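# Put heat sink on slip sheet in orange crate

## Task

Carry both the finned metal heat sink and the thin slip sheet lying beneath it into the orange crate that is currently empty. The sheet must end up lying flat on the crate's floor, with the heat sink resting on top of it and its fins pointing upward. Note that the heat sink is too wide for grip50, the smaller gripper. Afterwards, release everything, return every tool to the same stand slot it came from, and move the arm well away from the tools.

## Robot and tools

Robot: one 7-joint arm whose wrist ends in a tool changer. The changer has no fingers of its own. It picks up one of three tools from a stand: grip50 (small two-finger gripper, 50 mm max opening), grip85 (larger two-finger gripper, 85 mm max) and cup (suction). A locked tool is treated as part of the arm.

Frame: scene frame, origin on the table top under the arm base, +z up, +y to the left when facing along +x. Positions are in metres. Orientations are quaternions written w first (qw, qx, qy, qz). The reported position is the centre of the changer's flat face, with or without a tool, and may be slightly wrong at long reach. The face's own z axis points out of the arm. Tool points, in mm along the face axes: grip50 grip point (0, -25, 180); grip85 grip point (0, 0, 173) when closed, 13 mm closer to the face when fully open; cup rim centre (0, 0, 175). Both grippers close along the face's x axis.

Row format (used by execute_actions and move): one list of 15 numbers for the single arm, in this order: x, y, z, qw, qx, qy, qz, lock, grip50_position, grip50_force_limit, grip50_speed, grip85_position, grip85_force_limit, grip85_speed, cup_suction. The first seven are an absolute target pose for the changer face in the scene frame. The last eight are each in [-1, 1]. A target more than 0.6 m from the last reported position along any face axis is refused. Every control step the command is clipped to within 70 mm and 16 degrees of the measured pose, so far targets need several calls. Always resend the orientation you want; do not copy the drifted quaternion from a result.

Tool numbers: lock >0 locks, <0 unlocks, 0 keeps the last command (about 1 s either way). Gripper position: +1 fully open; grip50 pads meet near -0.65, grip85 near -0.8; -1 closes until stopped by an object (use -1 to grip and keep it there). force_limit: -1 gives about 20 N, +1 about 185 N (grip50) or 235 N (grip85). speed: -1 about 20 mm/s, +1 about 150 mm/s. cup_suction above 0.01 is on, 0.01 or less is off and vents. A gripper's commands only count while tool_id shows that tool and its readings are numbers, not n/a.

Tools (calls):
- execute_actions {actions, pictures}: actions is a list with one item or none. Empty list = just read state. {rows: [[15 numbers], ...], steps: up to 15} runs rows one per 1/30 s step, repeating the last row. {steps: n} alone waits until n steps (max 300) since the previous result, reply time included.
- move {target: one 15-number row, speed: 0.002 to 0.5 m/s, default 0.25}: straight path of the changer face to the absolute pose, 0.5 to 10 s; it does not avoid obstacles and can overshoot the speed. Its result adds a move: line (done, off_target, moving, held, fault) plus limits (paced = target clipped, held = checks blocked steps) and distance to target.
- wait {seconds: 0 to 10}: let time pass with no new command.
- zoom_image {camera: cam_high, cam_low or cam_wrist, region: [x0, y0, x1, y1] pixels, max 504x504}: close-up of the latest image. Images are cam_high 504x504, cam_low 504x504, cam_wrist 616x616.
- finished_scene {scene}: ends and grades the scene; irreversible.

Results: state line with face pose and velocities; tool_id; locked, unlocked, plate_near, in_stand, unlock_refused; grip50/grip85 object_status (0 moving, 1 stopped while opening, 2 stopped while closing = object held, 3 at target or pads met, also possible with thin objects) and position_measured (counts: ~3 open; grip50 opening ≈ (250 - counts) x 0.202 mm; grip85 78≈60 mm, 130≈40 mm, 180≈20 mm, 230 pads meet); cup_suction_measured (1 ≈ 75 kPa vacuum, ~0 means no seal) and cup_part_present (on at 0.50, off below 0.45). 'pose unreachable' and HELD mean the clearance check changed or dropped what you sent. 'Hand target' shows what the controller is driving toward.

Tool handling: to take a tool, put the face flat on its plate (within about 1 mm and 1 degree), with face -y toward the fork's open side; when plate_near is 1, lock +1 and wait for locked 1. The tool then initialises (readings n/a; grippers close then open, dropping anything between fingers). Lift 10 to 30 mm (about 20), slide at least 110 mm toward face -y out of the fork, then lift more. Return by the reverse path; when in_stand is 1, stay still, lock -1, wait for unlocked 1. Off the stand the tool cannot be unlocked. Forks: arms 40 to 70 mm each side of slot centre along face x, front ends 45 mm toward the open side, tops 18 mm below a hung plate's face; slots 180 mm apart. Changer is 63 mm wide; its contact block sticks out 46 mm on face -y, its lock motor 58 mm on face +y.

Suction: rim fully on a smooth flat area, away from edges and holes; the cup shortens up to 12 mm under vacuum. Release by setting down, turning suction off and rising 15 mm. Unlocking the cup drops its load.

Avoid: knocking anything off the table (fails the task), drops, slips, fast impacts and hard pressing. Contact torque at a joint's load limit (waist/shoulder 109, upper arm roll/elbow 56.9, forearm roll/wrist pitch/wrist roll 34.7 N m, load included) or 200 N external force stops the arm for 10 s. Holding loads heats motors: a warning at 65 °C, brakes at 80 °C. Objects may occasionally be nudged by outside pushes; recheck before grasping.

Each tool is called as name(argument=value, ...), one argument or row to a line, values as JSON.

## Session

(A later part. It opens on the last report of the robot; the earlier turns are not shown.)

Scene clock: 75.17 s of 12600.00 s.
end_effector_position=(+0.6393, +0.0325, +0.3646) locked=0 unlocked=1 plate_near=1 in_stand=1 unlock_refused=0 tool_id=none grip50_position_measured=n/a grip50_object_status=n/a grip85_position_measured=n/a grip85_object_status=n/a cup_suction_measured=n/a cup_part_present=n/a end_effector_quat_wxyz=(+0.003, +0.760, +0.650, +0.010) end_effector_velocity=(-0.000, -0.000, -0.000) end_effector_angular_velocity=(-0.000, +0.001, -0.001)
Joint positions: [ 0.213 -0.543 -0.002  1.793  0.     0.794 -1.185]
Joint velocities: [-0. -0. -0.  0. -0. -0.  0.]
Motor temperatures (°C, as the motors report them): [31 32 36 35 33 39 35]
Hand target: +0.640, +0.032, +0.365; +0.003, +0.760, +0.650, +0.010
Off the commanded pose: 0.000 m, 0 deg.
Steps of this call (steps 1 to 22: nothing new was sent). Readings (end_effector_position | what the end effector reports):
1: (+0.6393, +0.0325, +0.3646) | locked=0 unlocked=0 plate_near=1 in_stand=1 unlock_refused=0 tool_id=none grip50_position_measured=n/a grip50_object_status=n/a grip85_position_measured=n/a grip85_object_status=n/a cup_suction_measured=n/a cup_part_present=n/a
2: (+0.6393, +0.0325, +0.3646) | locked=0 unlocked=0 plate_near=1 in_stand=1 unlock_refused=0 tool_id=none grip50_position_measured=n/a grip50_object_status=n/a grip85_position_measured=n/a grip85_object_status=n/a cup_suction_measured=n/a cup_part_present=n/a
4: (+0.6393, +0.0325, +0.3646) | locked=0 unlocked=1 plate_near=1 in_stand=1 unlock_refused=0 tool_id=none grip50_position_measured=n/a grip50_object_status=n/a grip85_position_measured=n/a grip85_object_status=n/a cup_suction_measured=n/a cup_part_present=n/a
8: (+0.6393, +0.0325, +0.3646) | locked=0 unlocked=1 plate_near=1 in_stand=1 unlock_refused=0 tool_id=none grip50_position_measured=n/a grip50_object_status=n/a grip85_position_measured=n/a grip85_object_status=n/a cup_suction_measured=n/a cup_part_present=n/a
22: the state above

move(
  target=[0.6393,0.0325,0.40,0.003,0.76,0.65,0.010,0,1,0,0,1,0,0,0],
  speed=0.15,
)

move(
  target=[0.6116,-0.1454,0.395,0.003,0.76,0.65,0.010,0,1,0,0,1,0,0,0],
)

move(
  target=[0.6116,-0.1454,0.370,0.003,0.76,0.65,0.010,0,1,0,0,1,0,0,0],
  speed=0.04,
)

Scene clock: 76.53 s of 12600.00 s.
end_effector_position=(+0.6392, +0.0324, +0.4002) locked=0 unlocked=1 plate_near=0 in_stand=0 unlock_refused=0 tool_id=none grip50_position_measured=n/a grip50_object_status=n/a grip85_position_measured=n/a grip85_object_status=n/a cup_suction_measured=n/a cup_part_present=n/a end_effector_quat_wxyz=(+0.003, +0.760, +0.650, +0.010) end_effector_velocity=(-0.000, +0.000, -0.000) end_effector_angular_velocity=(+0.000, +0.000, +0.000)
Joint positions: [ 0.212 -0.486 -0.001  1.773 -0.001  0.717 -1.184]
Joint velocities: [ 0. -0.  0. -0.  0. -0. -0.]
Motor temperatures (°C, as the motors report them): [31 32 36 35 33 39 35]
Hand target: +0.639, +0.032, +0.400; +0.003, +0.760, +0.650, +0.010
Off the commanded pose: 0.000 m, 0 deg.
move: done

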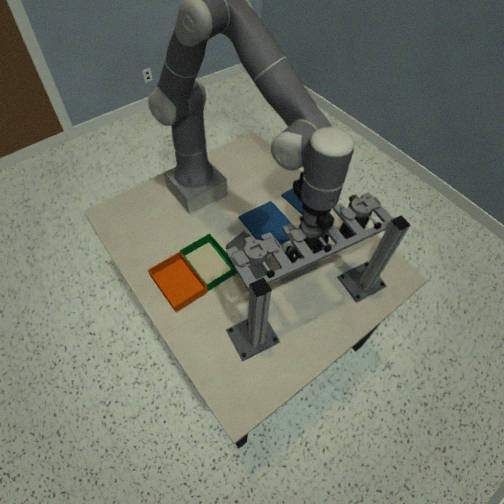

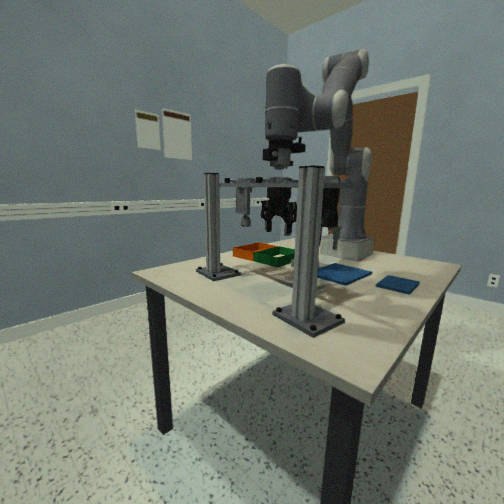

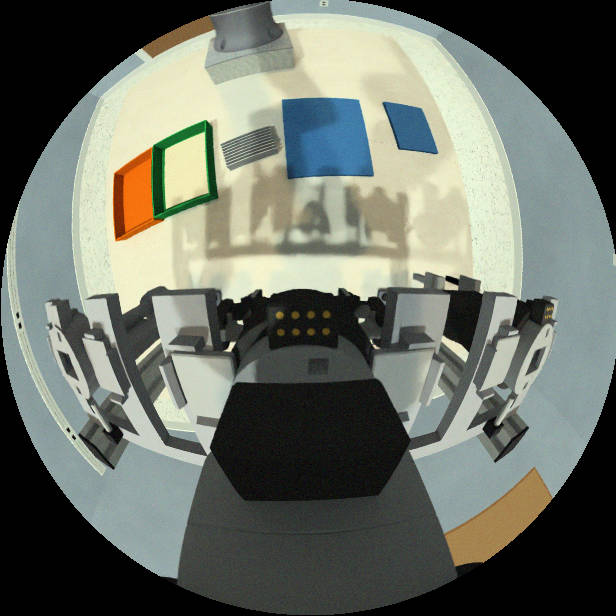

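Scene clock: 77.67 s of 12600.00 s.
end_effector_position=(+0.6122, -0.1458, +0.3948) locked=0 unlocked=1 plate_near=0 in_stand=0 unlock_refused=0 tool_id=none grip50_position_measured=n/a grip50_object_status=n/a grip85_position_measured=n/a grip85_object_status=n/a cup_suction_measured=n/a cup_part_present=n/a end_effector_quat_wxyz=(+0.004, +0.760, +0.650, +0.010) end_effector_velocity=(-0.000, +0.000, +0.000) end_effector_angular_velocity=(-0.000, +0.000, -0.000)
Joint positions: [-0.022 -0.468 -0.057  1.812  0.041  0.738 -1.495]
Joint velocities: [ 0.  0. -0.  0. -0. -0.  0.]
Motor temperatures (°C, as the motors report them): [31 32 36 35 33 39 35]
Hand target: +0.612, -0.146, +0.395; +0.004, +0.760, +0.650, +0.010
Off the commanded pose: 0.001 m, 0 deg.
move: done

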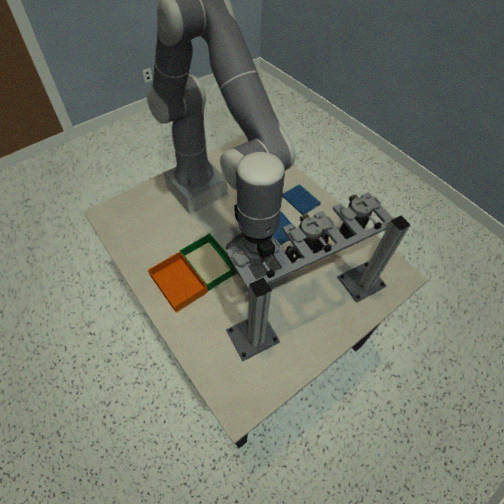

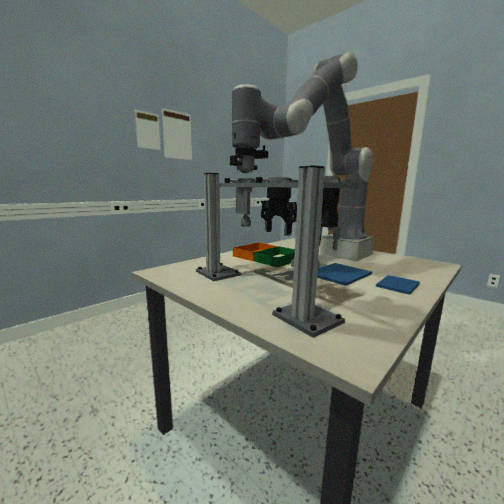

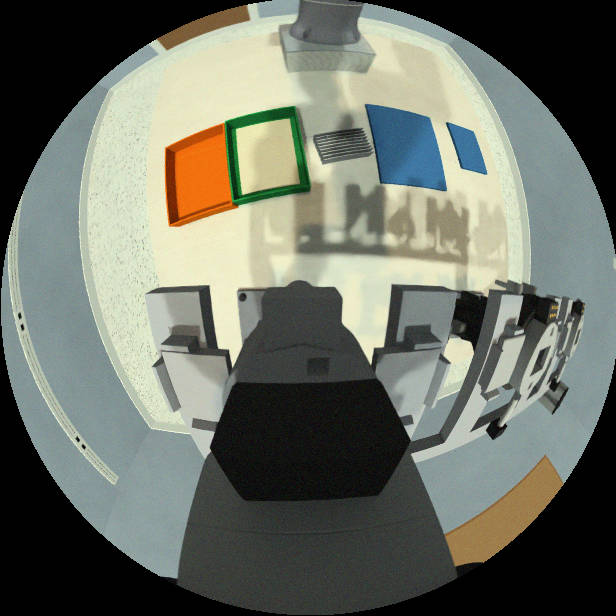

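Scene clock: 78.53 s of 12600.00 s.
end_effector_position=(+0.6118, -0.1456, +0.3710) locked=0 unlocked=1 plate_near=0 in_stand=0 unlock_refused=0 tool_id=none grip50_position_measured=n/a grip50_object_status=n/a grip85_position_measured=n/a grip85_object_status=n/a cup_suction_measured=n/a cup_part_present=n/a end_effector_quat_wxyz=(+0.003, +0.760, +0.650, +0.010) end_effector_velocity=(-0.000, -0.000, -0.000) end_effector_angular_velocity=(+0.000, +0.001, -0.000)
Joint positions: [-0.022 -0.507 -0.056  1.826  0.048  0.79  -1.5  ]
Joint velocities: [ 0. -0. -0.  0.  0. -0.  0.]
Motor temperatures (°C, as the motors report them): [31 32 36 35 33 39 35]
Hand target: +0.612, -0.145, +0.370; +0.003, +0.760, +0.650, +0.010
Off the commanded pose: 0.001 m, 0 deg.
move: done

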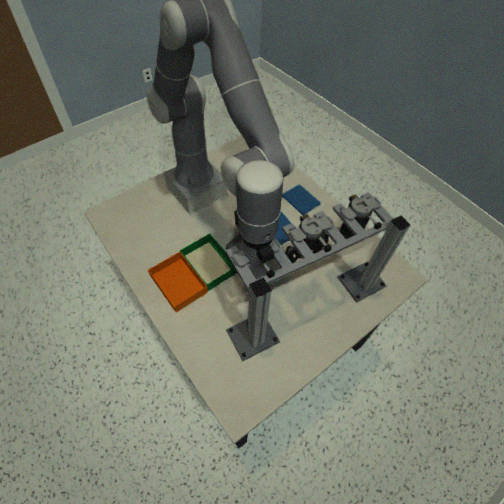

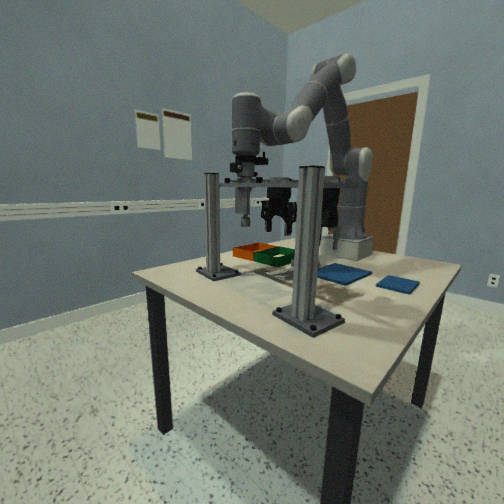

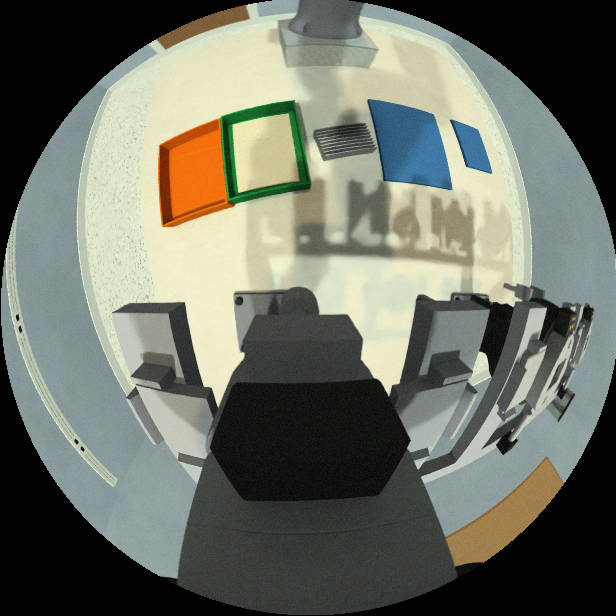

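move(
  target=[0.6116,-0.1454,0.363,0.003,0.76,0.65,0.010,0,1,0,0,1,0,0,0],
  speed=0.01,
)

Scene clock: 89.77 s of 12600.00 s.
end_effector_position=(+0.6120, -0.1456, +0.3711) locked=0 unlocked=1 plate_near=0 in_stand=0 unlock_refused=0 tool_id=none grip50_position_measured=n/a grip50_object_status=n/a grip85_position_measured=n/a grip85_object_status=n/a cup_suction_measured=n/a cup_part_present=n/a end_effector_quat_wxyz=(+0.006, +0.760, +0.650, +0.013) end_effector_velocity=(-0.000, -0.000, +0.000) end_effector_angular_velocity=(+0.000, -0.000, +0.000)
Joint positions: [-0.022 -0.506 -0.056  1.83   0.05   0.801 -1.5  ]
Joint velocities: [-0.     0.001  0.     0.     0.    -0.    -0.   ]
Motor temperatures (°C, as the motors report them): [31 32 36 36 33 39 35]
Hand target: +0.612, -0.146, +0.370; +0.006, +0.760, +0.650, +0.013
Off the commanded pose: 0.008 m, 1 deg.
FORCE FAULT: contact force on the arm reached its limit, and the arm stopped for 10 seconds. The contact can be on any part of the arm, not only on its tool. The arm's remaining commands of this call were not run. The arm holds still and accepts commands again. Move the arm away from the contact; if what it grips holds it there, let go first. Pushing or pulling that hard again can fault the arm again.
move: fault

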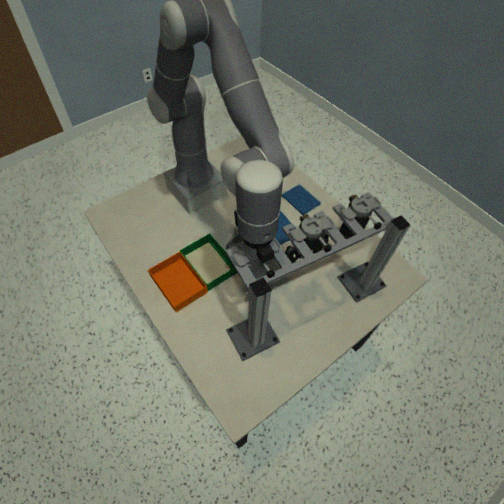

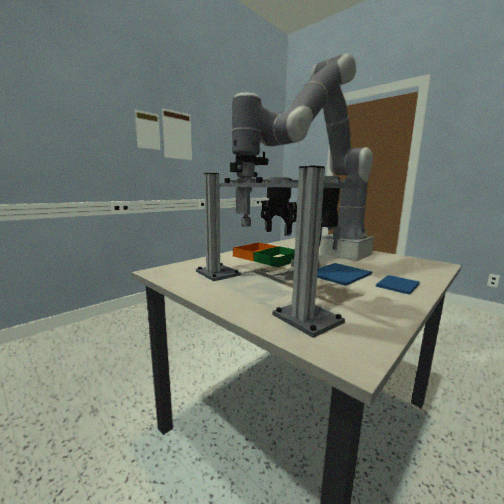

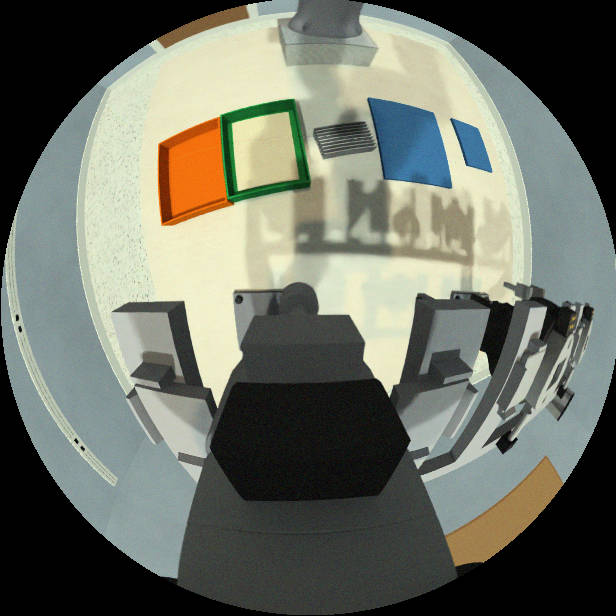

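move(
  target=[0.6116,-0.1454,0.40,0.003,0.76,0.65,0.010,0,1,0,0,1,0,0,0],
  speed=0.05,
)

zoom_image(
  camera="cam_wrist",
  region=[140, 270, 480, 420],
)

Scene clock: 91.27 s of 12600.00 s.
end_effector_position=(+0.6116, -0.1453, +0.4002) locked=0 unlocked=1 plate_near=0 in_stand=0 unlock_refused=0 tool_id=none grip50_position_measured=n/a grip50_object_status=n/a grip85_position_measured=n/a grip85_object_status=n/a cup_suction_measured=n/a cup_part_present=n/a end_effector_quat_wxyz=(+0.003, +0.760, +0.650, +0.010) end_effector_velocity=(+0.000, -0.000, -0.000) end_effector_angular_velocity=(+0.000, -0.000, -0.001)
Joint positions: [-0.022 -0.458 -0.056  1.81   0.042  0.725 -1.496]
Joint velocities: [-0.    -0.    -0.    -0.     0.     0.     0.001]
Motor temperatures (°C, as the motors report them): [31 32 36 36 33 39 35]
Hand target: +0.611, -0.145, +0.400; +0.003, +0.760, +0.650, +0.010
Off the commanded pose: 0.000 m, 0 deg.
move: done

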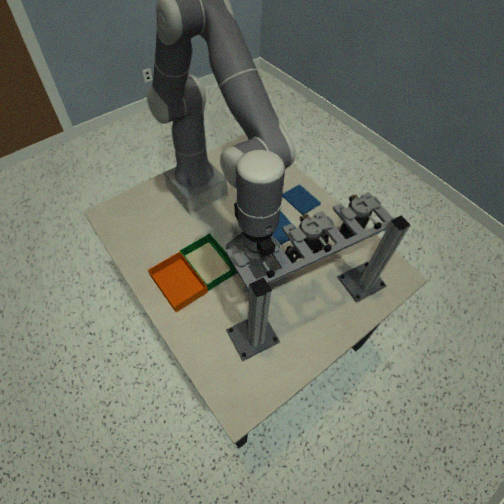

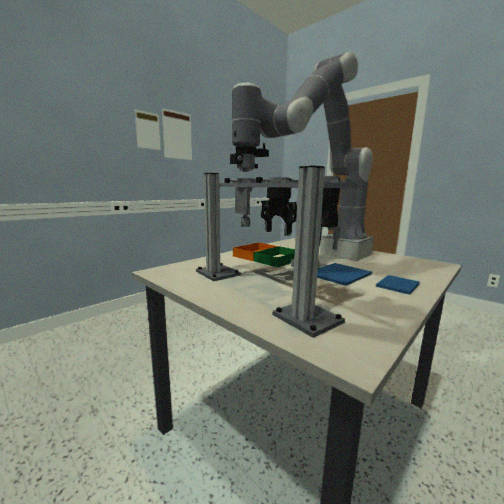

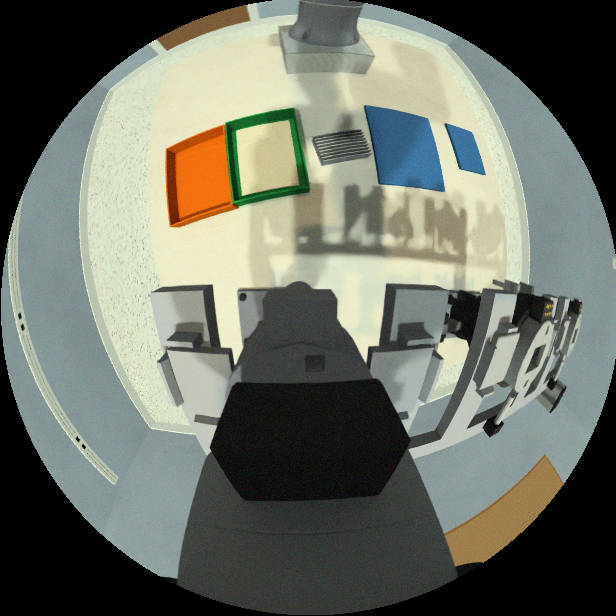

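Region (140, 270, 480, 420) of cam_wrist's 616x616 image, scaled by 1.482, with more detail than that image has; it fills the top 222 rows of this view, and the rest is white.

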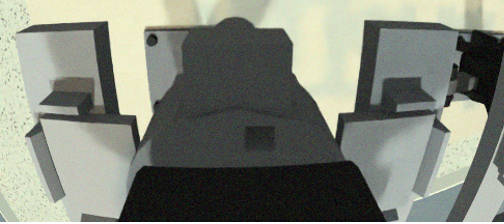

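move(
  target=[0.6084,-0.1464,0.40,0.003,0.76,0.65,0.010,0,1,0,0,1,0,0,0],
  speed=0.05,
)

zoom_image(
  camera="cam_wrist",
  region=[140, 270, 480, 420],
)

Scene clock: 93.07 s of 12600.00 s.
end_effector_position=(+0.6084, -0.1463, +0.4000) locked=0 unlocked=1 plate_near=0 in_stand=0 unlock_refused=0 tool_id=none grip50_position_measured=n/a grip50_object_status=n/a grip85_position_measured=n/a grip85_object_status=n/a cup_suction_measured=n/a cup_part_present=n/a end_effector_quat_wxyz=(+0.003, +0.760, +0.650, +0.010) end_effector_velocity=(-0.000, +0.000, -0.000) end_effector_angular_velocity=(-0.000, +0.001, +0.000)
Joint positions: [-0.024 -0.453 -0.056  1.82   0.042  0.729 -1.497]
Joint velocities: [ 0.  0. -0.  0. -0. -0. -0.]
Motor temperatures (°C, as the motors report them): [31 32 36 36 33 39 35]
Hand target: +0.608, -0.146, +0.400; +0.003, +0.760, +0.650, +0.010
Off the commanded pose: 0.000 m, 0 deg.
move: done

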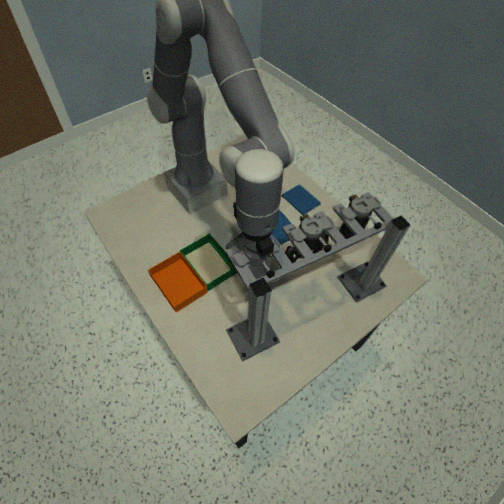

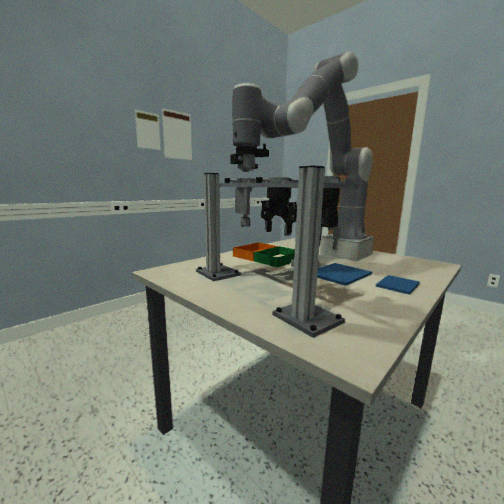

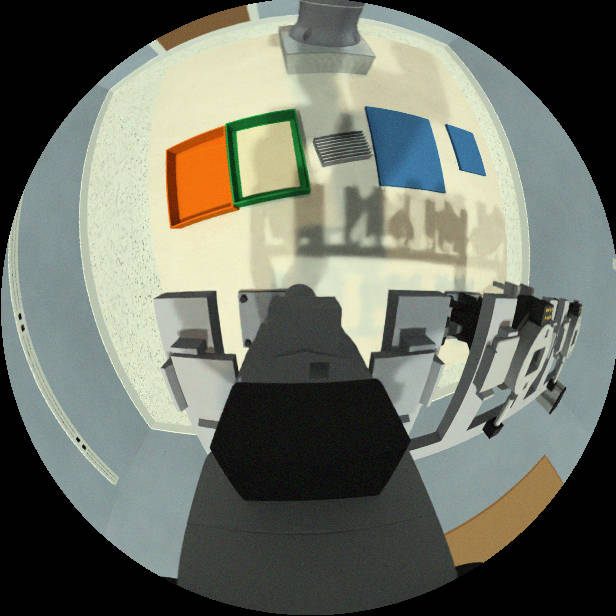

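Region (140, 270, 480, 420) of cam_wrist's 616x616 image, scaled by 1.482, with more detail than that image has; it fills the top 222 rows of this view, and the rest is white.

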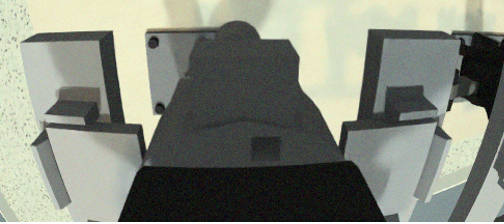

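move(
  target=[0.6090,-0.1458,0.3705,0.003,0.76,0.65,0.010,0,1,0,0,1,0,0,0],
  speed=0.03,
)

Scene clock: 94.90 s of 12600.00 s.
end_effector_position=(+0.6091, -0.1460, +0.3704) locked=0 unlocked=1 plate_near=0 in_stand=0 unlock_refused=0 tool_id=none grip50_position_measured=n/a grip50_object_status=n/a grip85_position_measured=n/a grip85_object_status=n/a cup_suction_measured=n/a cup_part_present=n/a end_effector_quat_wxyz=(+0.003, +0.760, +0.650, +0.010) end_effector_velocity=(+0.000, +0.000, +0.000) end_effector_angular_velocity=(-0.000, -0.001, +0.000)
Joint positions: [-0.023 -0.503 -0.056  1.835  0.048  0.793 -1.5  ]
Joint velocities: [ 0.  0. -0.  0. -0.  0.  0.]
Motor temperatures (°C, as the motors report them): [31 32 36 36 33 39 35]
Hand target: +0.609, -0.146, +0.370; +0.003, +0.760, +0.650, +0.010
Off the commanded pose: 0.000 m, 0 deg.
move: done

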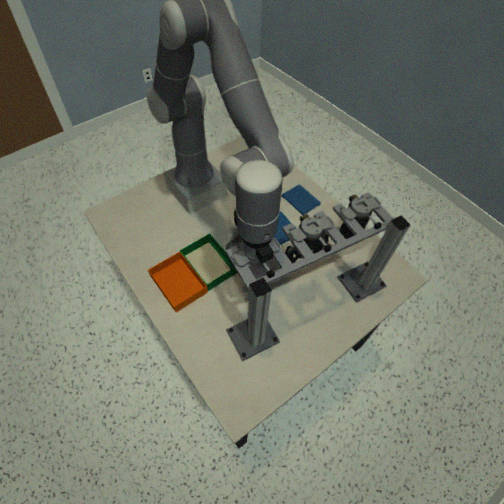

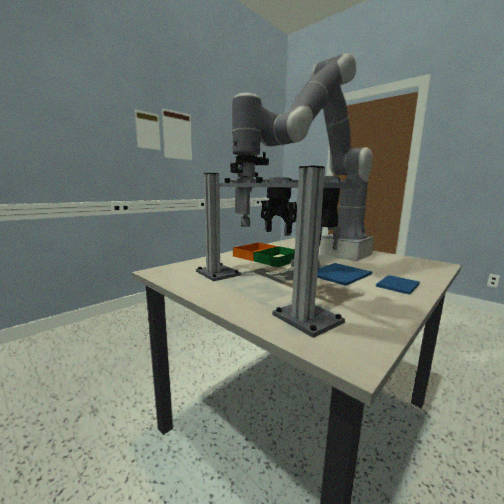

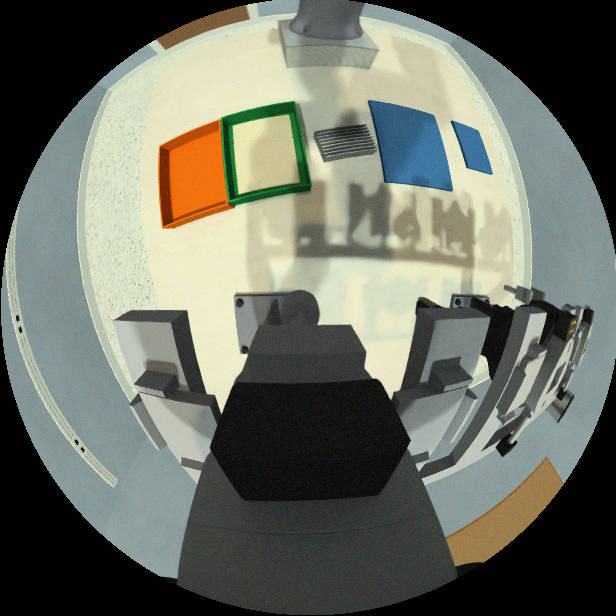

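Passed the earlier stop. Small steps.

move(
  target=[0.6090,-0.1458,0.3675,0.003,0.76,0.65,0.010,0,1,0,0,1,0,0,0],
  speed=0.01,
)

Scene clock: 95.87 s of 12600.00 s.
end_effector_position=(+0.6091, -0.1460, +0.3677) locked=0 unlocked=1 plate_near=0 in_stand=1 unlock_refused=0 tool_id=none grip50_position_measured=n/a grip50_object_status=n/a grip85_position_measured=n/a grip85_object_status=n/a cup_suction_measured=n/a cup_part_present=n/a end_effector_quat_wxyz=(+0.003, +0.760, +0.650, +0.010) end_effector_velocity=(-0.000, -0.000, +0.000) end_effector_angular_velocity=(-0.000, +0.000, -0.000)
Joint positions: [-0.023 -0.508 -0.056  1.836  0.048  0.8   -1.501]
Joint velocities: [-0. -0. -0. -0. -0. -0.  0.]
Motor temperatures (°C, as the motors report them): [31 32 36 36 33 39 35]
Hand target: +0.609, -0.146, +0.367; +0.003, +0.760, +0.650, +0.010
Off the commanded pose: 0.000 m, 0 deg.
move: done

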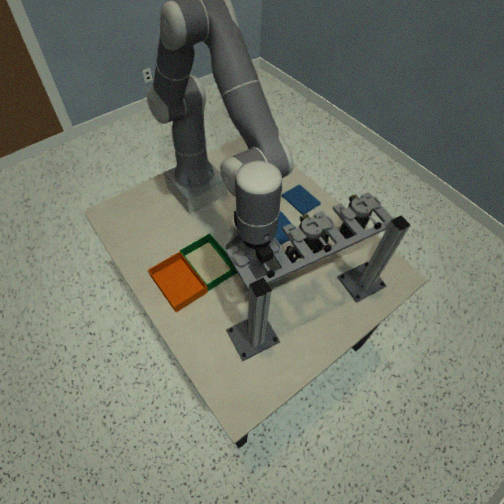

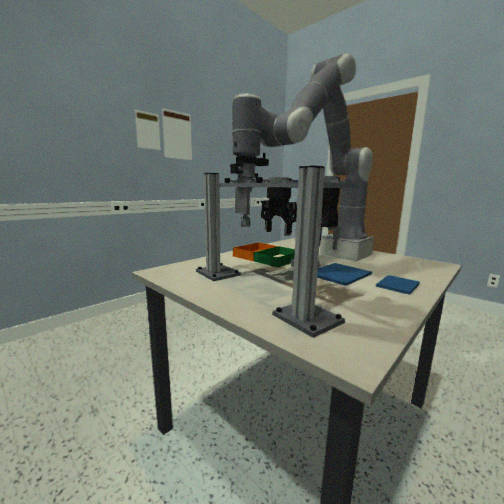

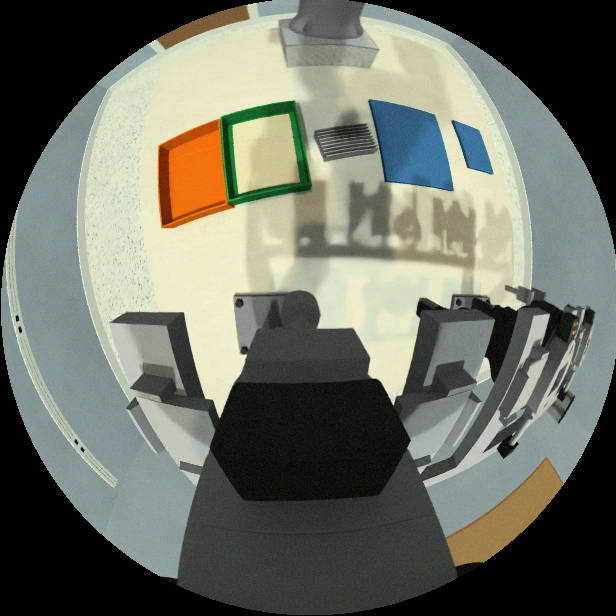

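move(
  target=[0.6090,-0.1458,0.3655,0.003,0.76,0.65,0.010,0,1,0,0,1,0,0,0],
  speed=0.01,
)

Scene clock: 96.87 s of 12600.00 s.
end_effector_position=(+0.6092, -0.1460, +0.3657) locked=0 unlocked=1 plate_near=0 in_stand=1 unlock_refused=0 tool_id=none grip50_position_measured=n/a grip50_object_status=n/a grip85_position_measured=n/a grip85_object_status=n/a cup_suction_measured=n/a cup_part_present=n/a end_effector_quat_wxyz=(+0.003, +0.760, +0.650, +0.010) end_effector_velocity=(-0.000, -0.000, -0.000) end_effector_angular_velocity=(-0.000, +0.000, +0.000)
Joint positions: [-0.023 -0.511 -0.055  1.837  0.049  0.804 -1.501]
Joint velocities: [-0. -0.  0.  0. -0. -0. -0.]
Motor temperatures (°C, as the motors report them): [31 32 36 36 33 39 35]
Hand target: +0.609, -0.146, +0.365; +0.003, +0.760, +0.650, +0.010
Off the commanded pose: 0.000 m, 0 deg.
move: done

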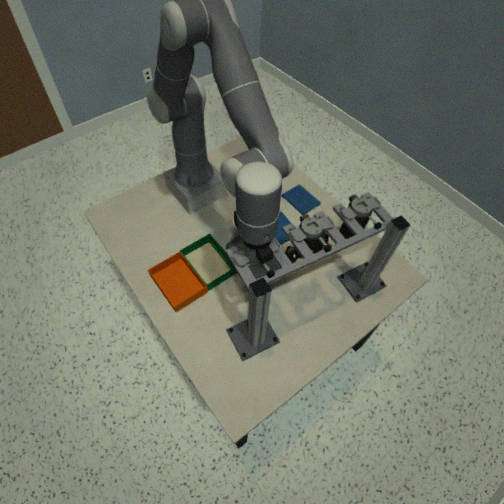

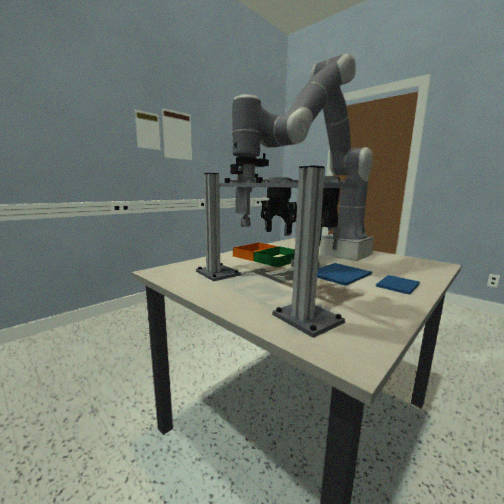

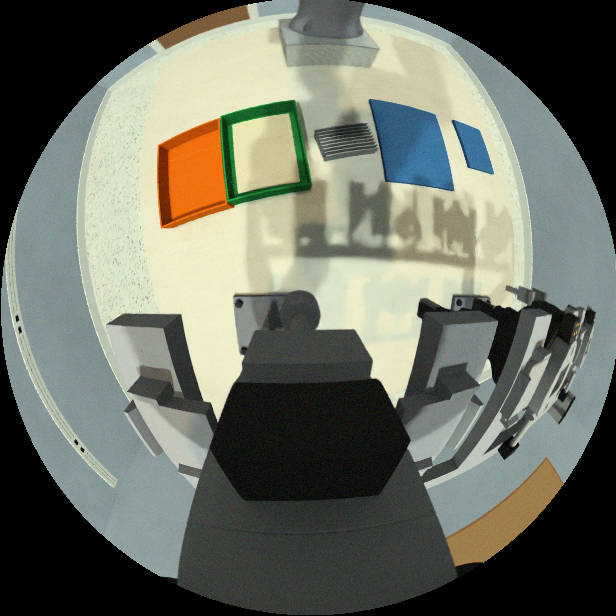

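move(
  target=[0.6090,-0.1458,0.3638,0.003,0.76,0.65,0.010,0,1,0,0,1,0,0,0],
  speed=0.008,
)

Scene clock: 97.80 s of 12600.00 s.
end_effector_position=(+0.6093, -0.1460, +0.3644) locked=0 unlocked=1 plate_near=1 in_stand=1 unlock_refused=0 tool_id=none grip50_position_measured=n/a grip50_object_status=n/a grip85_position_measured=n/a grip85_object_status=n/a cup_suction_measured=n/a cup_part_present=n/a end_effector_quat_wxyz=(+0.004, +0.760, +0.650, +0.010) end_effector_velocity=(+0.000, +0.000, +0.000) end_effector_angular_velocity=(+0.000, -0.000, +0.001)
Joint positions: [-0.023 -0.514 -0.055  1.837  0.049  0.808 -1.501]
Joint velocities: [ 0.     0.     0.     0.     0.    -0.    -0.001]
Motor temperatures (°C, as the motors report them): [31 32 36 36 33 39 35]
Hand target: +0.609, -0.146, +0.364; +0.003, +0.760, +0.650, +0.010
Off the commanded pose: 0.001 m, 0 deg.
move: done

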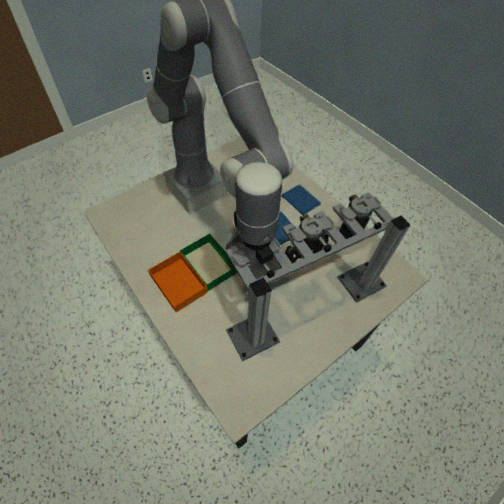

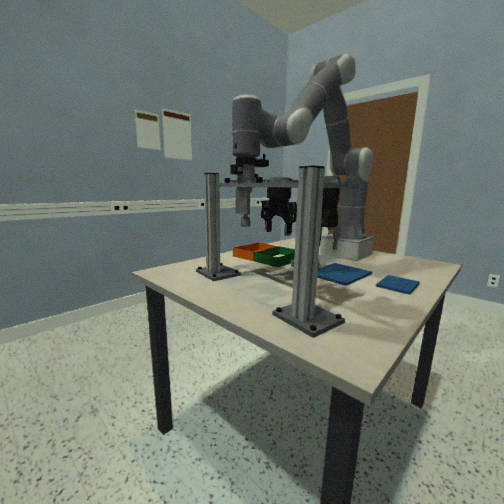

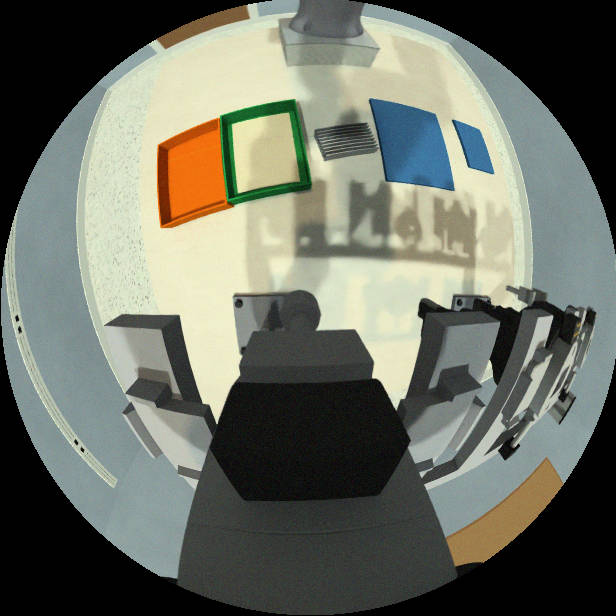

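execute_actions(
  actions=[
    {"rows":[[0.6092,-0.146,0.3645,0.003,0.76,0.65,0.010,1,0,0,0,1,0,0,0]],"steps":15},
  ],
  pictures=false,
)

execute_actions(
  actions=[
    {"steps":18},
  ],
  pictures=false,
)

Scene clock: 98.70 s of 12600.00 s.
end_effector_position=(+0.6093, -0.1461, +0.3646) locked=0 unlocked=0 plate_near=1 in_stand=1 unlock_refused=0 tool_id=none grip50_position_measured=n/a grip50_object_status=n/a grip85_position_measured=n/a grip85_object_status=n/a cup_suction_measured=n/a cup_part_present=n/a end_effector_quat_wxyz=(+0.003, +0.760, +0.650, +0.010) end_effector_velocity=(+0.000, -0.000, +0.000) end_effector_angular_velocity=(-0.000, -0.001, -0.000)
Joint positions: [-0.023 -0.514 -0.055  1.837  0.049  0.806 -1.502]
Joint velocities: [-0.  0. -0. -0.  0.  0.  0.]
Motor temperatures (°C, as the motors report them): [31 32 36 36 33 39 35]
Hand target: +0.609, -0.146, +0.364; +0.003, +0.760, +0.650, +0.010
Off the commanded pose: 0.000 m, 0 deg.
Steps of this call (steps 1 to 12: nothing new was sent; steps 13 to 27: all 15 steps of this action). Readings (end_effector_position | what the end effector reports):
13: (+0.6093, -0.1460, +0.3644) | locked=0 unlocked=0 plate_near=1 in_stand=1 unlock_refused=0 tool_id=none grip50_position_measured=n/a grip50_object_status=n/a grip85_position_measured=n/a grip85_object_status=n/a cup_suction_measured=n/a cup_part_present=n/a
14: (+0.6092, -0.1461, +0.3646) | locked=0 unlocked=0 plate_near=1 in_stand=1 unlock_refused=0 tool_id=none grip50_position_measured=n/a grip50_object_status=n/a grip85_position_measured=n/a grip85_object_status=n/a cup_suction_measured=n/a cup_part_present=n/a
16: (+0.6093, -0.1461, +0.3646) | locked=0 unlocked=0 plate_near=1 in_stand=1 unlock_refused=0 tool_id=none grip50_position_measured=n/a grip50_object_status=n/a grip85_position_measured=n/a grip85_object_status=n/a cup_suction_measured=n/a cup_part_present=n/a
20: (+0.6093, -0.1461, +0.3646) | locked=0 unlocked=0 plate_near=1 in_stand=1 unlock_refused=0 tool_id=none grip50_position_measured=n/a grip50_object_status=n/a grip85_position_measured=n/a grip85_object_status=n/a cup_suction_measured=n/a cup_part_present=n/a
27: the state above

Scene clock: 99.30 s of 12600.00 s.
end_effector_position=(+0.6093, -0.1461, +0.3648) locked=1 unlocked=0 plate_near=1 in_stand=1 unlock_refused=0 tool_id=cup grip50_position_measured=n/a grip50_object_status=n/a grip85_position_measured=n/a grip85_object_status=n/a cup_suction_measured=n/a cup_part_present=n/a end_effector_quat_wxyz=(+0.003, +0.760, +0.650, +0.010) end_effector_velocity=(-0.000, +0.000, -0.000) end_effector_angular_velocity=(+0.000, +0.000, +0.000)
Joint positions: [-0.023 -0.513 -0.055  1.837  0.049  0.806 -1.502]
Joint velocities: [ 0.  0.  0.  0.  0. -0. -0.]
Motor temperatures (°C, as the motors report them): [31 32 36 36 33 39 35]
Hand target: +0.609, -0.146, +0.364; +0.003, +0.760, +0.650, +0.010
Off the commanded pose: 0.000 m, 0 deg.
Steps of this call (steps 1 to 18: nothing new was sent). Readings (end_effector_position | what the end effector reports):
1: (+0.6092, -0.1461, +0.3646) | locked=0 unlocked=0 plate_near=1 in_stand=1 unlock_refused=0 tool_id=none grip50_position_measured=n/a grip50_object_status=n/a grip85_position_measured=n/a grip85_object_status=n/a cup_suction_measured=n/a cup_part_present=n/a
2: (+0.6092, -0.1461, +0.3645) | locked=0 unlocked=0 plate_near=1 in_stand=1 unlock_refused=0 tool_id=none grip50_position_measured=n/a grip50_object_status=n/a grip85_position_measured=n/a grip85_object_status=n/a cup_suction_measured=n/a cup_part_present=n/a
4: (+0.6092, -0.1461, +0.3645) | locked=0 unlocked=0 plate_near=1 in_stand=1 unlock_refused=0 tool_id=none grip50_position_measured=n/a grip50_object_status=n/a grip85_position_measured=n/a grip85_object_status=n/a cup_suction_measured=n/a cup_part_present=n/a
8: (+0.6092, -0.1461, +0.3647) | locked=0 unlocked=0 plate_near=1 in_stand=1 unlock_refused=0 tool_id=none grip50_position_measured=n/a grip50_object_status=n/a grip85_position_measured=n/a grip85_object_status=n/a cup_suction_measured=n/a cup_part_present=n/a
18: the state above

move(
  target=[0.6093,-0.1461,0.385,0.003,0.76,0.65,0.010,0,0,0,0,1,0,0,0],
  speed=0.05,
)

move(
  target=[0.4907,-0.1275,0.385,0.003,0.76,0.65,0.010,0,0,0,0,1,0,0,0],
  speed=0.15,
)

move(
  target=[0.40,-0.18,0.30,0.003,0.707,0.707,0.010,0,0,0,0,1,0,0,0],
)

Scene clock: 100.97 s of 12600.00 s.
end_effector_position=(+0.6093, -0.1460, +0.3852) locked=1 unlocked=0 plate_near=1 in_stand=0 unlock_refused=0 tool_id=cup grip50_position_measured=n/a grip50_object_status=n/a grip85_position_measured=n/a grip85_object_status=n/a cup_suction_measured=0.01 cup_part_present=0 end_effector_quat_wxyz=(+0.003, +0.760, +0.650, +0.010) end_effector_velocity=(-0.000, +0.000, -0.000) end_effector_angular_velocity=(+0.000, +0.001, +0.000)
Joint positions: [-0.023 -0.479 -0.055  1.826  0.045  0.761 -1.499]
Joint velocities: [ 0. -0.  0.  0. -0. -0. -0.]
Motor temperatures (°C, as the motors report them): [31 32 36 36 33 39 35]
Hand target: +0.609, -0.146, +0.385; +0.003, +0.760, +0.650, +0.010
Off the commanded pose: 0.000 m, 0 deg.
move: done

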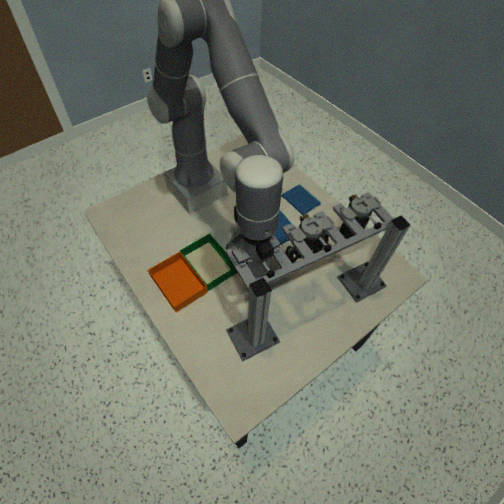

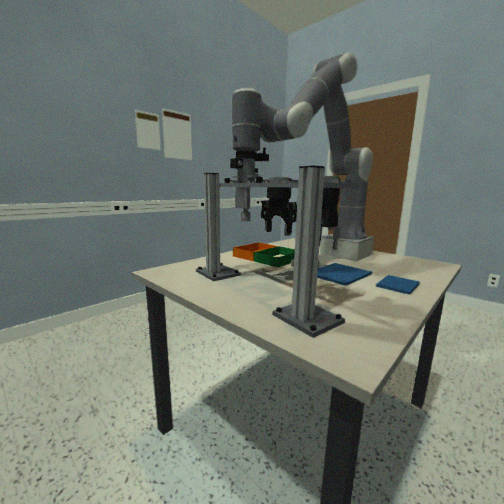

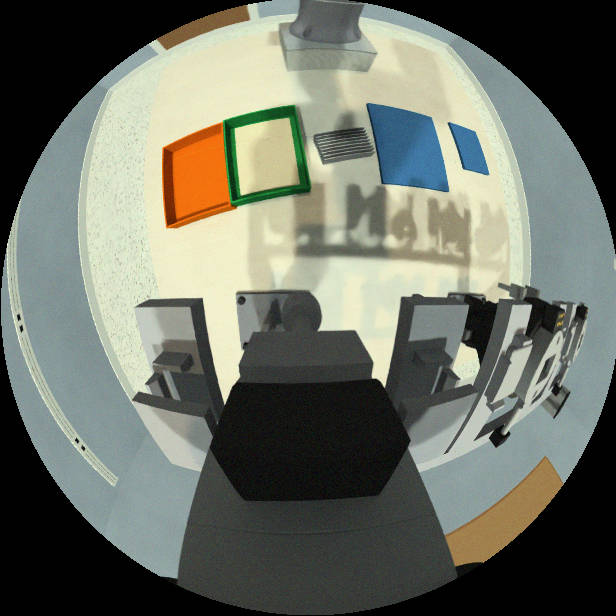

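Scene clock: 102.07 s of 12600.00 s.
end_effector_position=(+0.4906, -0.1278, +0.3846) locked=1 unlocked=0 plate_near=1 in_stand=0 unlock_refused=0 tool_id=cup grip50_position_measured=n/a grip50_object_status=n/a grip85_position_measured=n/a grip85_object_status=n/a cup_suction_measured=0.01 cup_part_present=0 end_effector_quat_wxyz=(+0.003, +0.760, +0.650, +0.010) end_effector_velocity=(-0.000, +0.000, -0.001) end_effector_angular_velocity=(+0.000, +0.001, -0.000)
Joint positions: [-0.012 -0.243 -0.037  2.204  0.024  0.903 -1.461]
Joint velocities: [ 0.    -0.001  0.     0.     0.     0.     0.   ]
Motor temperatures (°C, as the motors report them): [31 32 36 36 33 39 35]
Hand target: +0.491, -0.128, +0.385; +0.003, +0.760, +0.650, +0.010
Off the commanded pose: 0.001 m, 0 deg.
move: done

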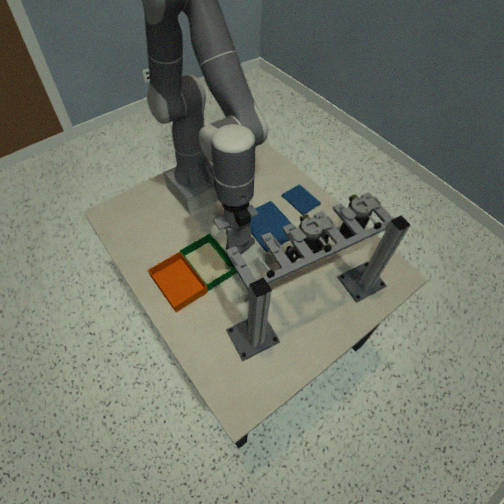

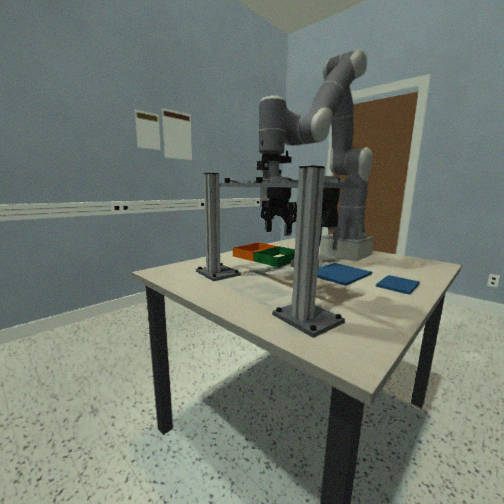

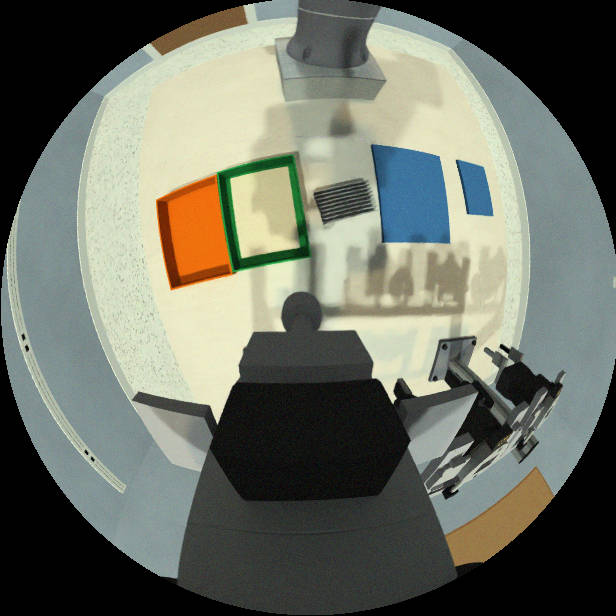

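Scene clock: 103.03 s of 12600.00 s.
end_effector_position=(+0.4005, -0.1807, +0.2995) locked=1 unlocked=0 plate_near=1 in_stand=0 unlock_refused=0 tool_id=cup grip50_position_measured=n/a grip50_object_status=n/a grip85_position_measured=n/a grip85_object_status=n/a cup_suction_measured=0.01 cup_part_present=0 end_effector_quat_wxyz=(+0.004, +0.707, +0.707, +0.009) end_effector_velocity=(+0.000, +0.000, +0.000) end_effector_angular_velocity=(+0.000, +0.000, +0.000)
Joint positions: [-0.142 -0.354 -0.032  2.424  0.062  1.233 -1.781]
Joint velocities: [ 0.  0. -0. -0. -0. -0. -0.]
Motor temperatures (°C, as the motors report them): [31 32 36 36 33 39 35]
Hand target: +0.401, -0.181, +0.300; +0.004, +0.707, +0.707, +0.010
Off the commanded pose: 0.001 m, 0 deg.
move: done

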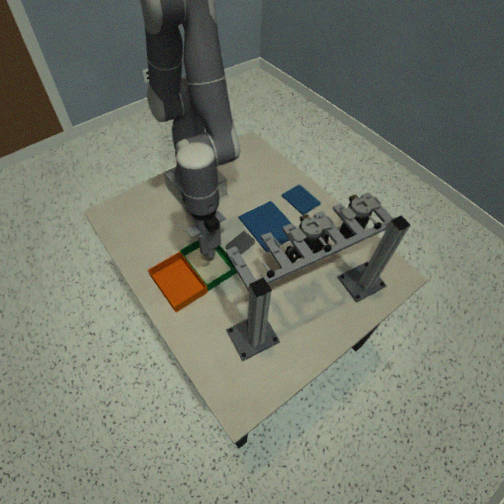

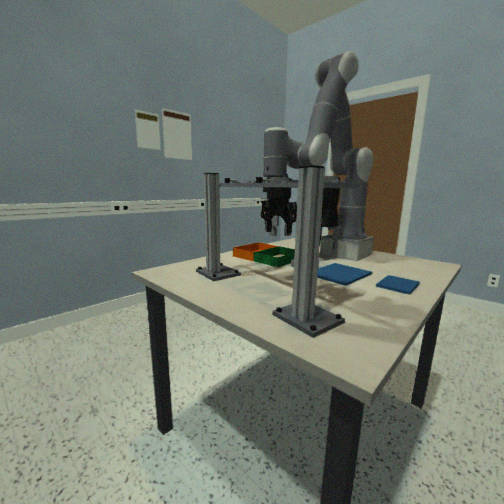

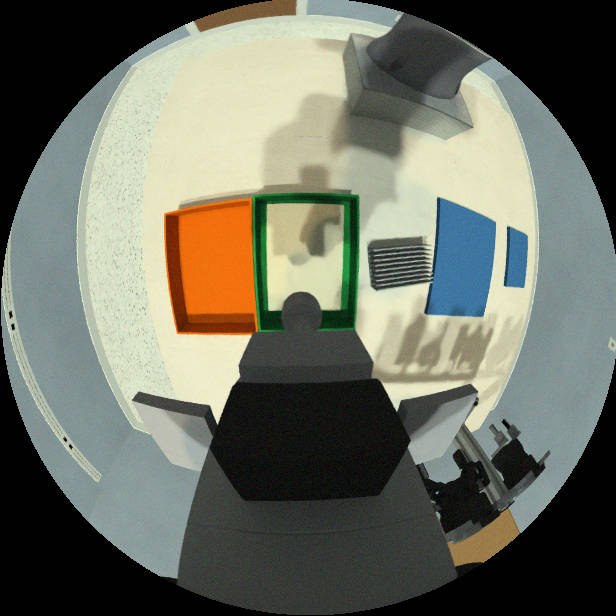

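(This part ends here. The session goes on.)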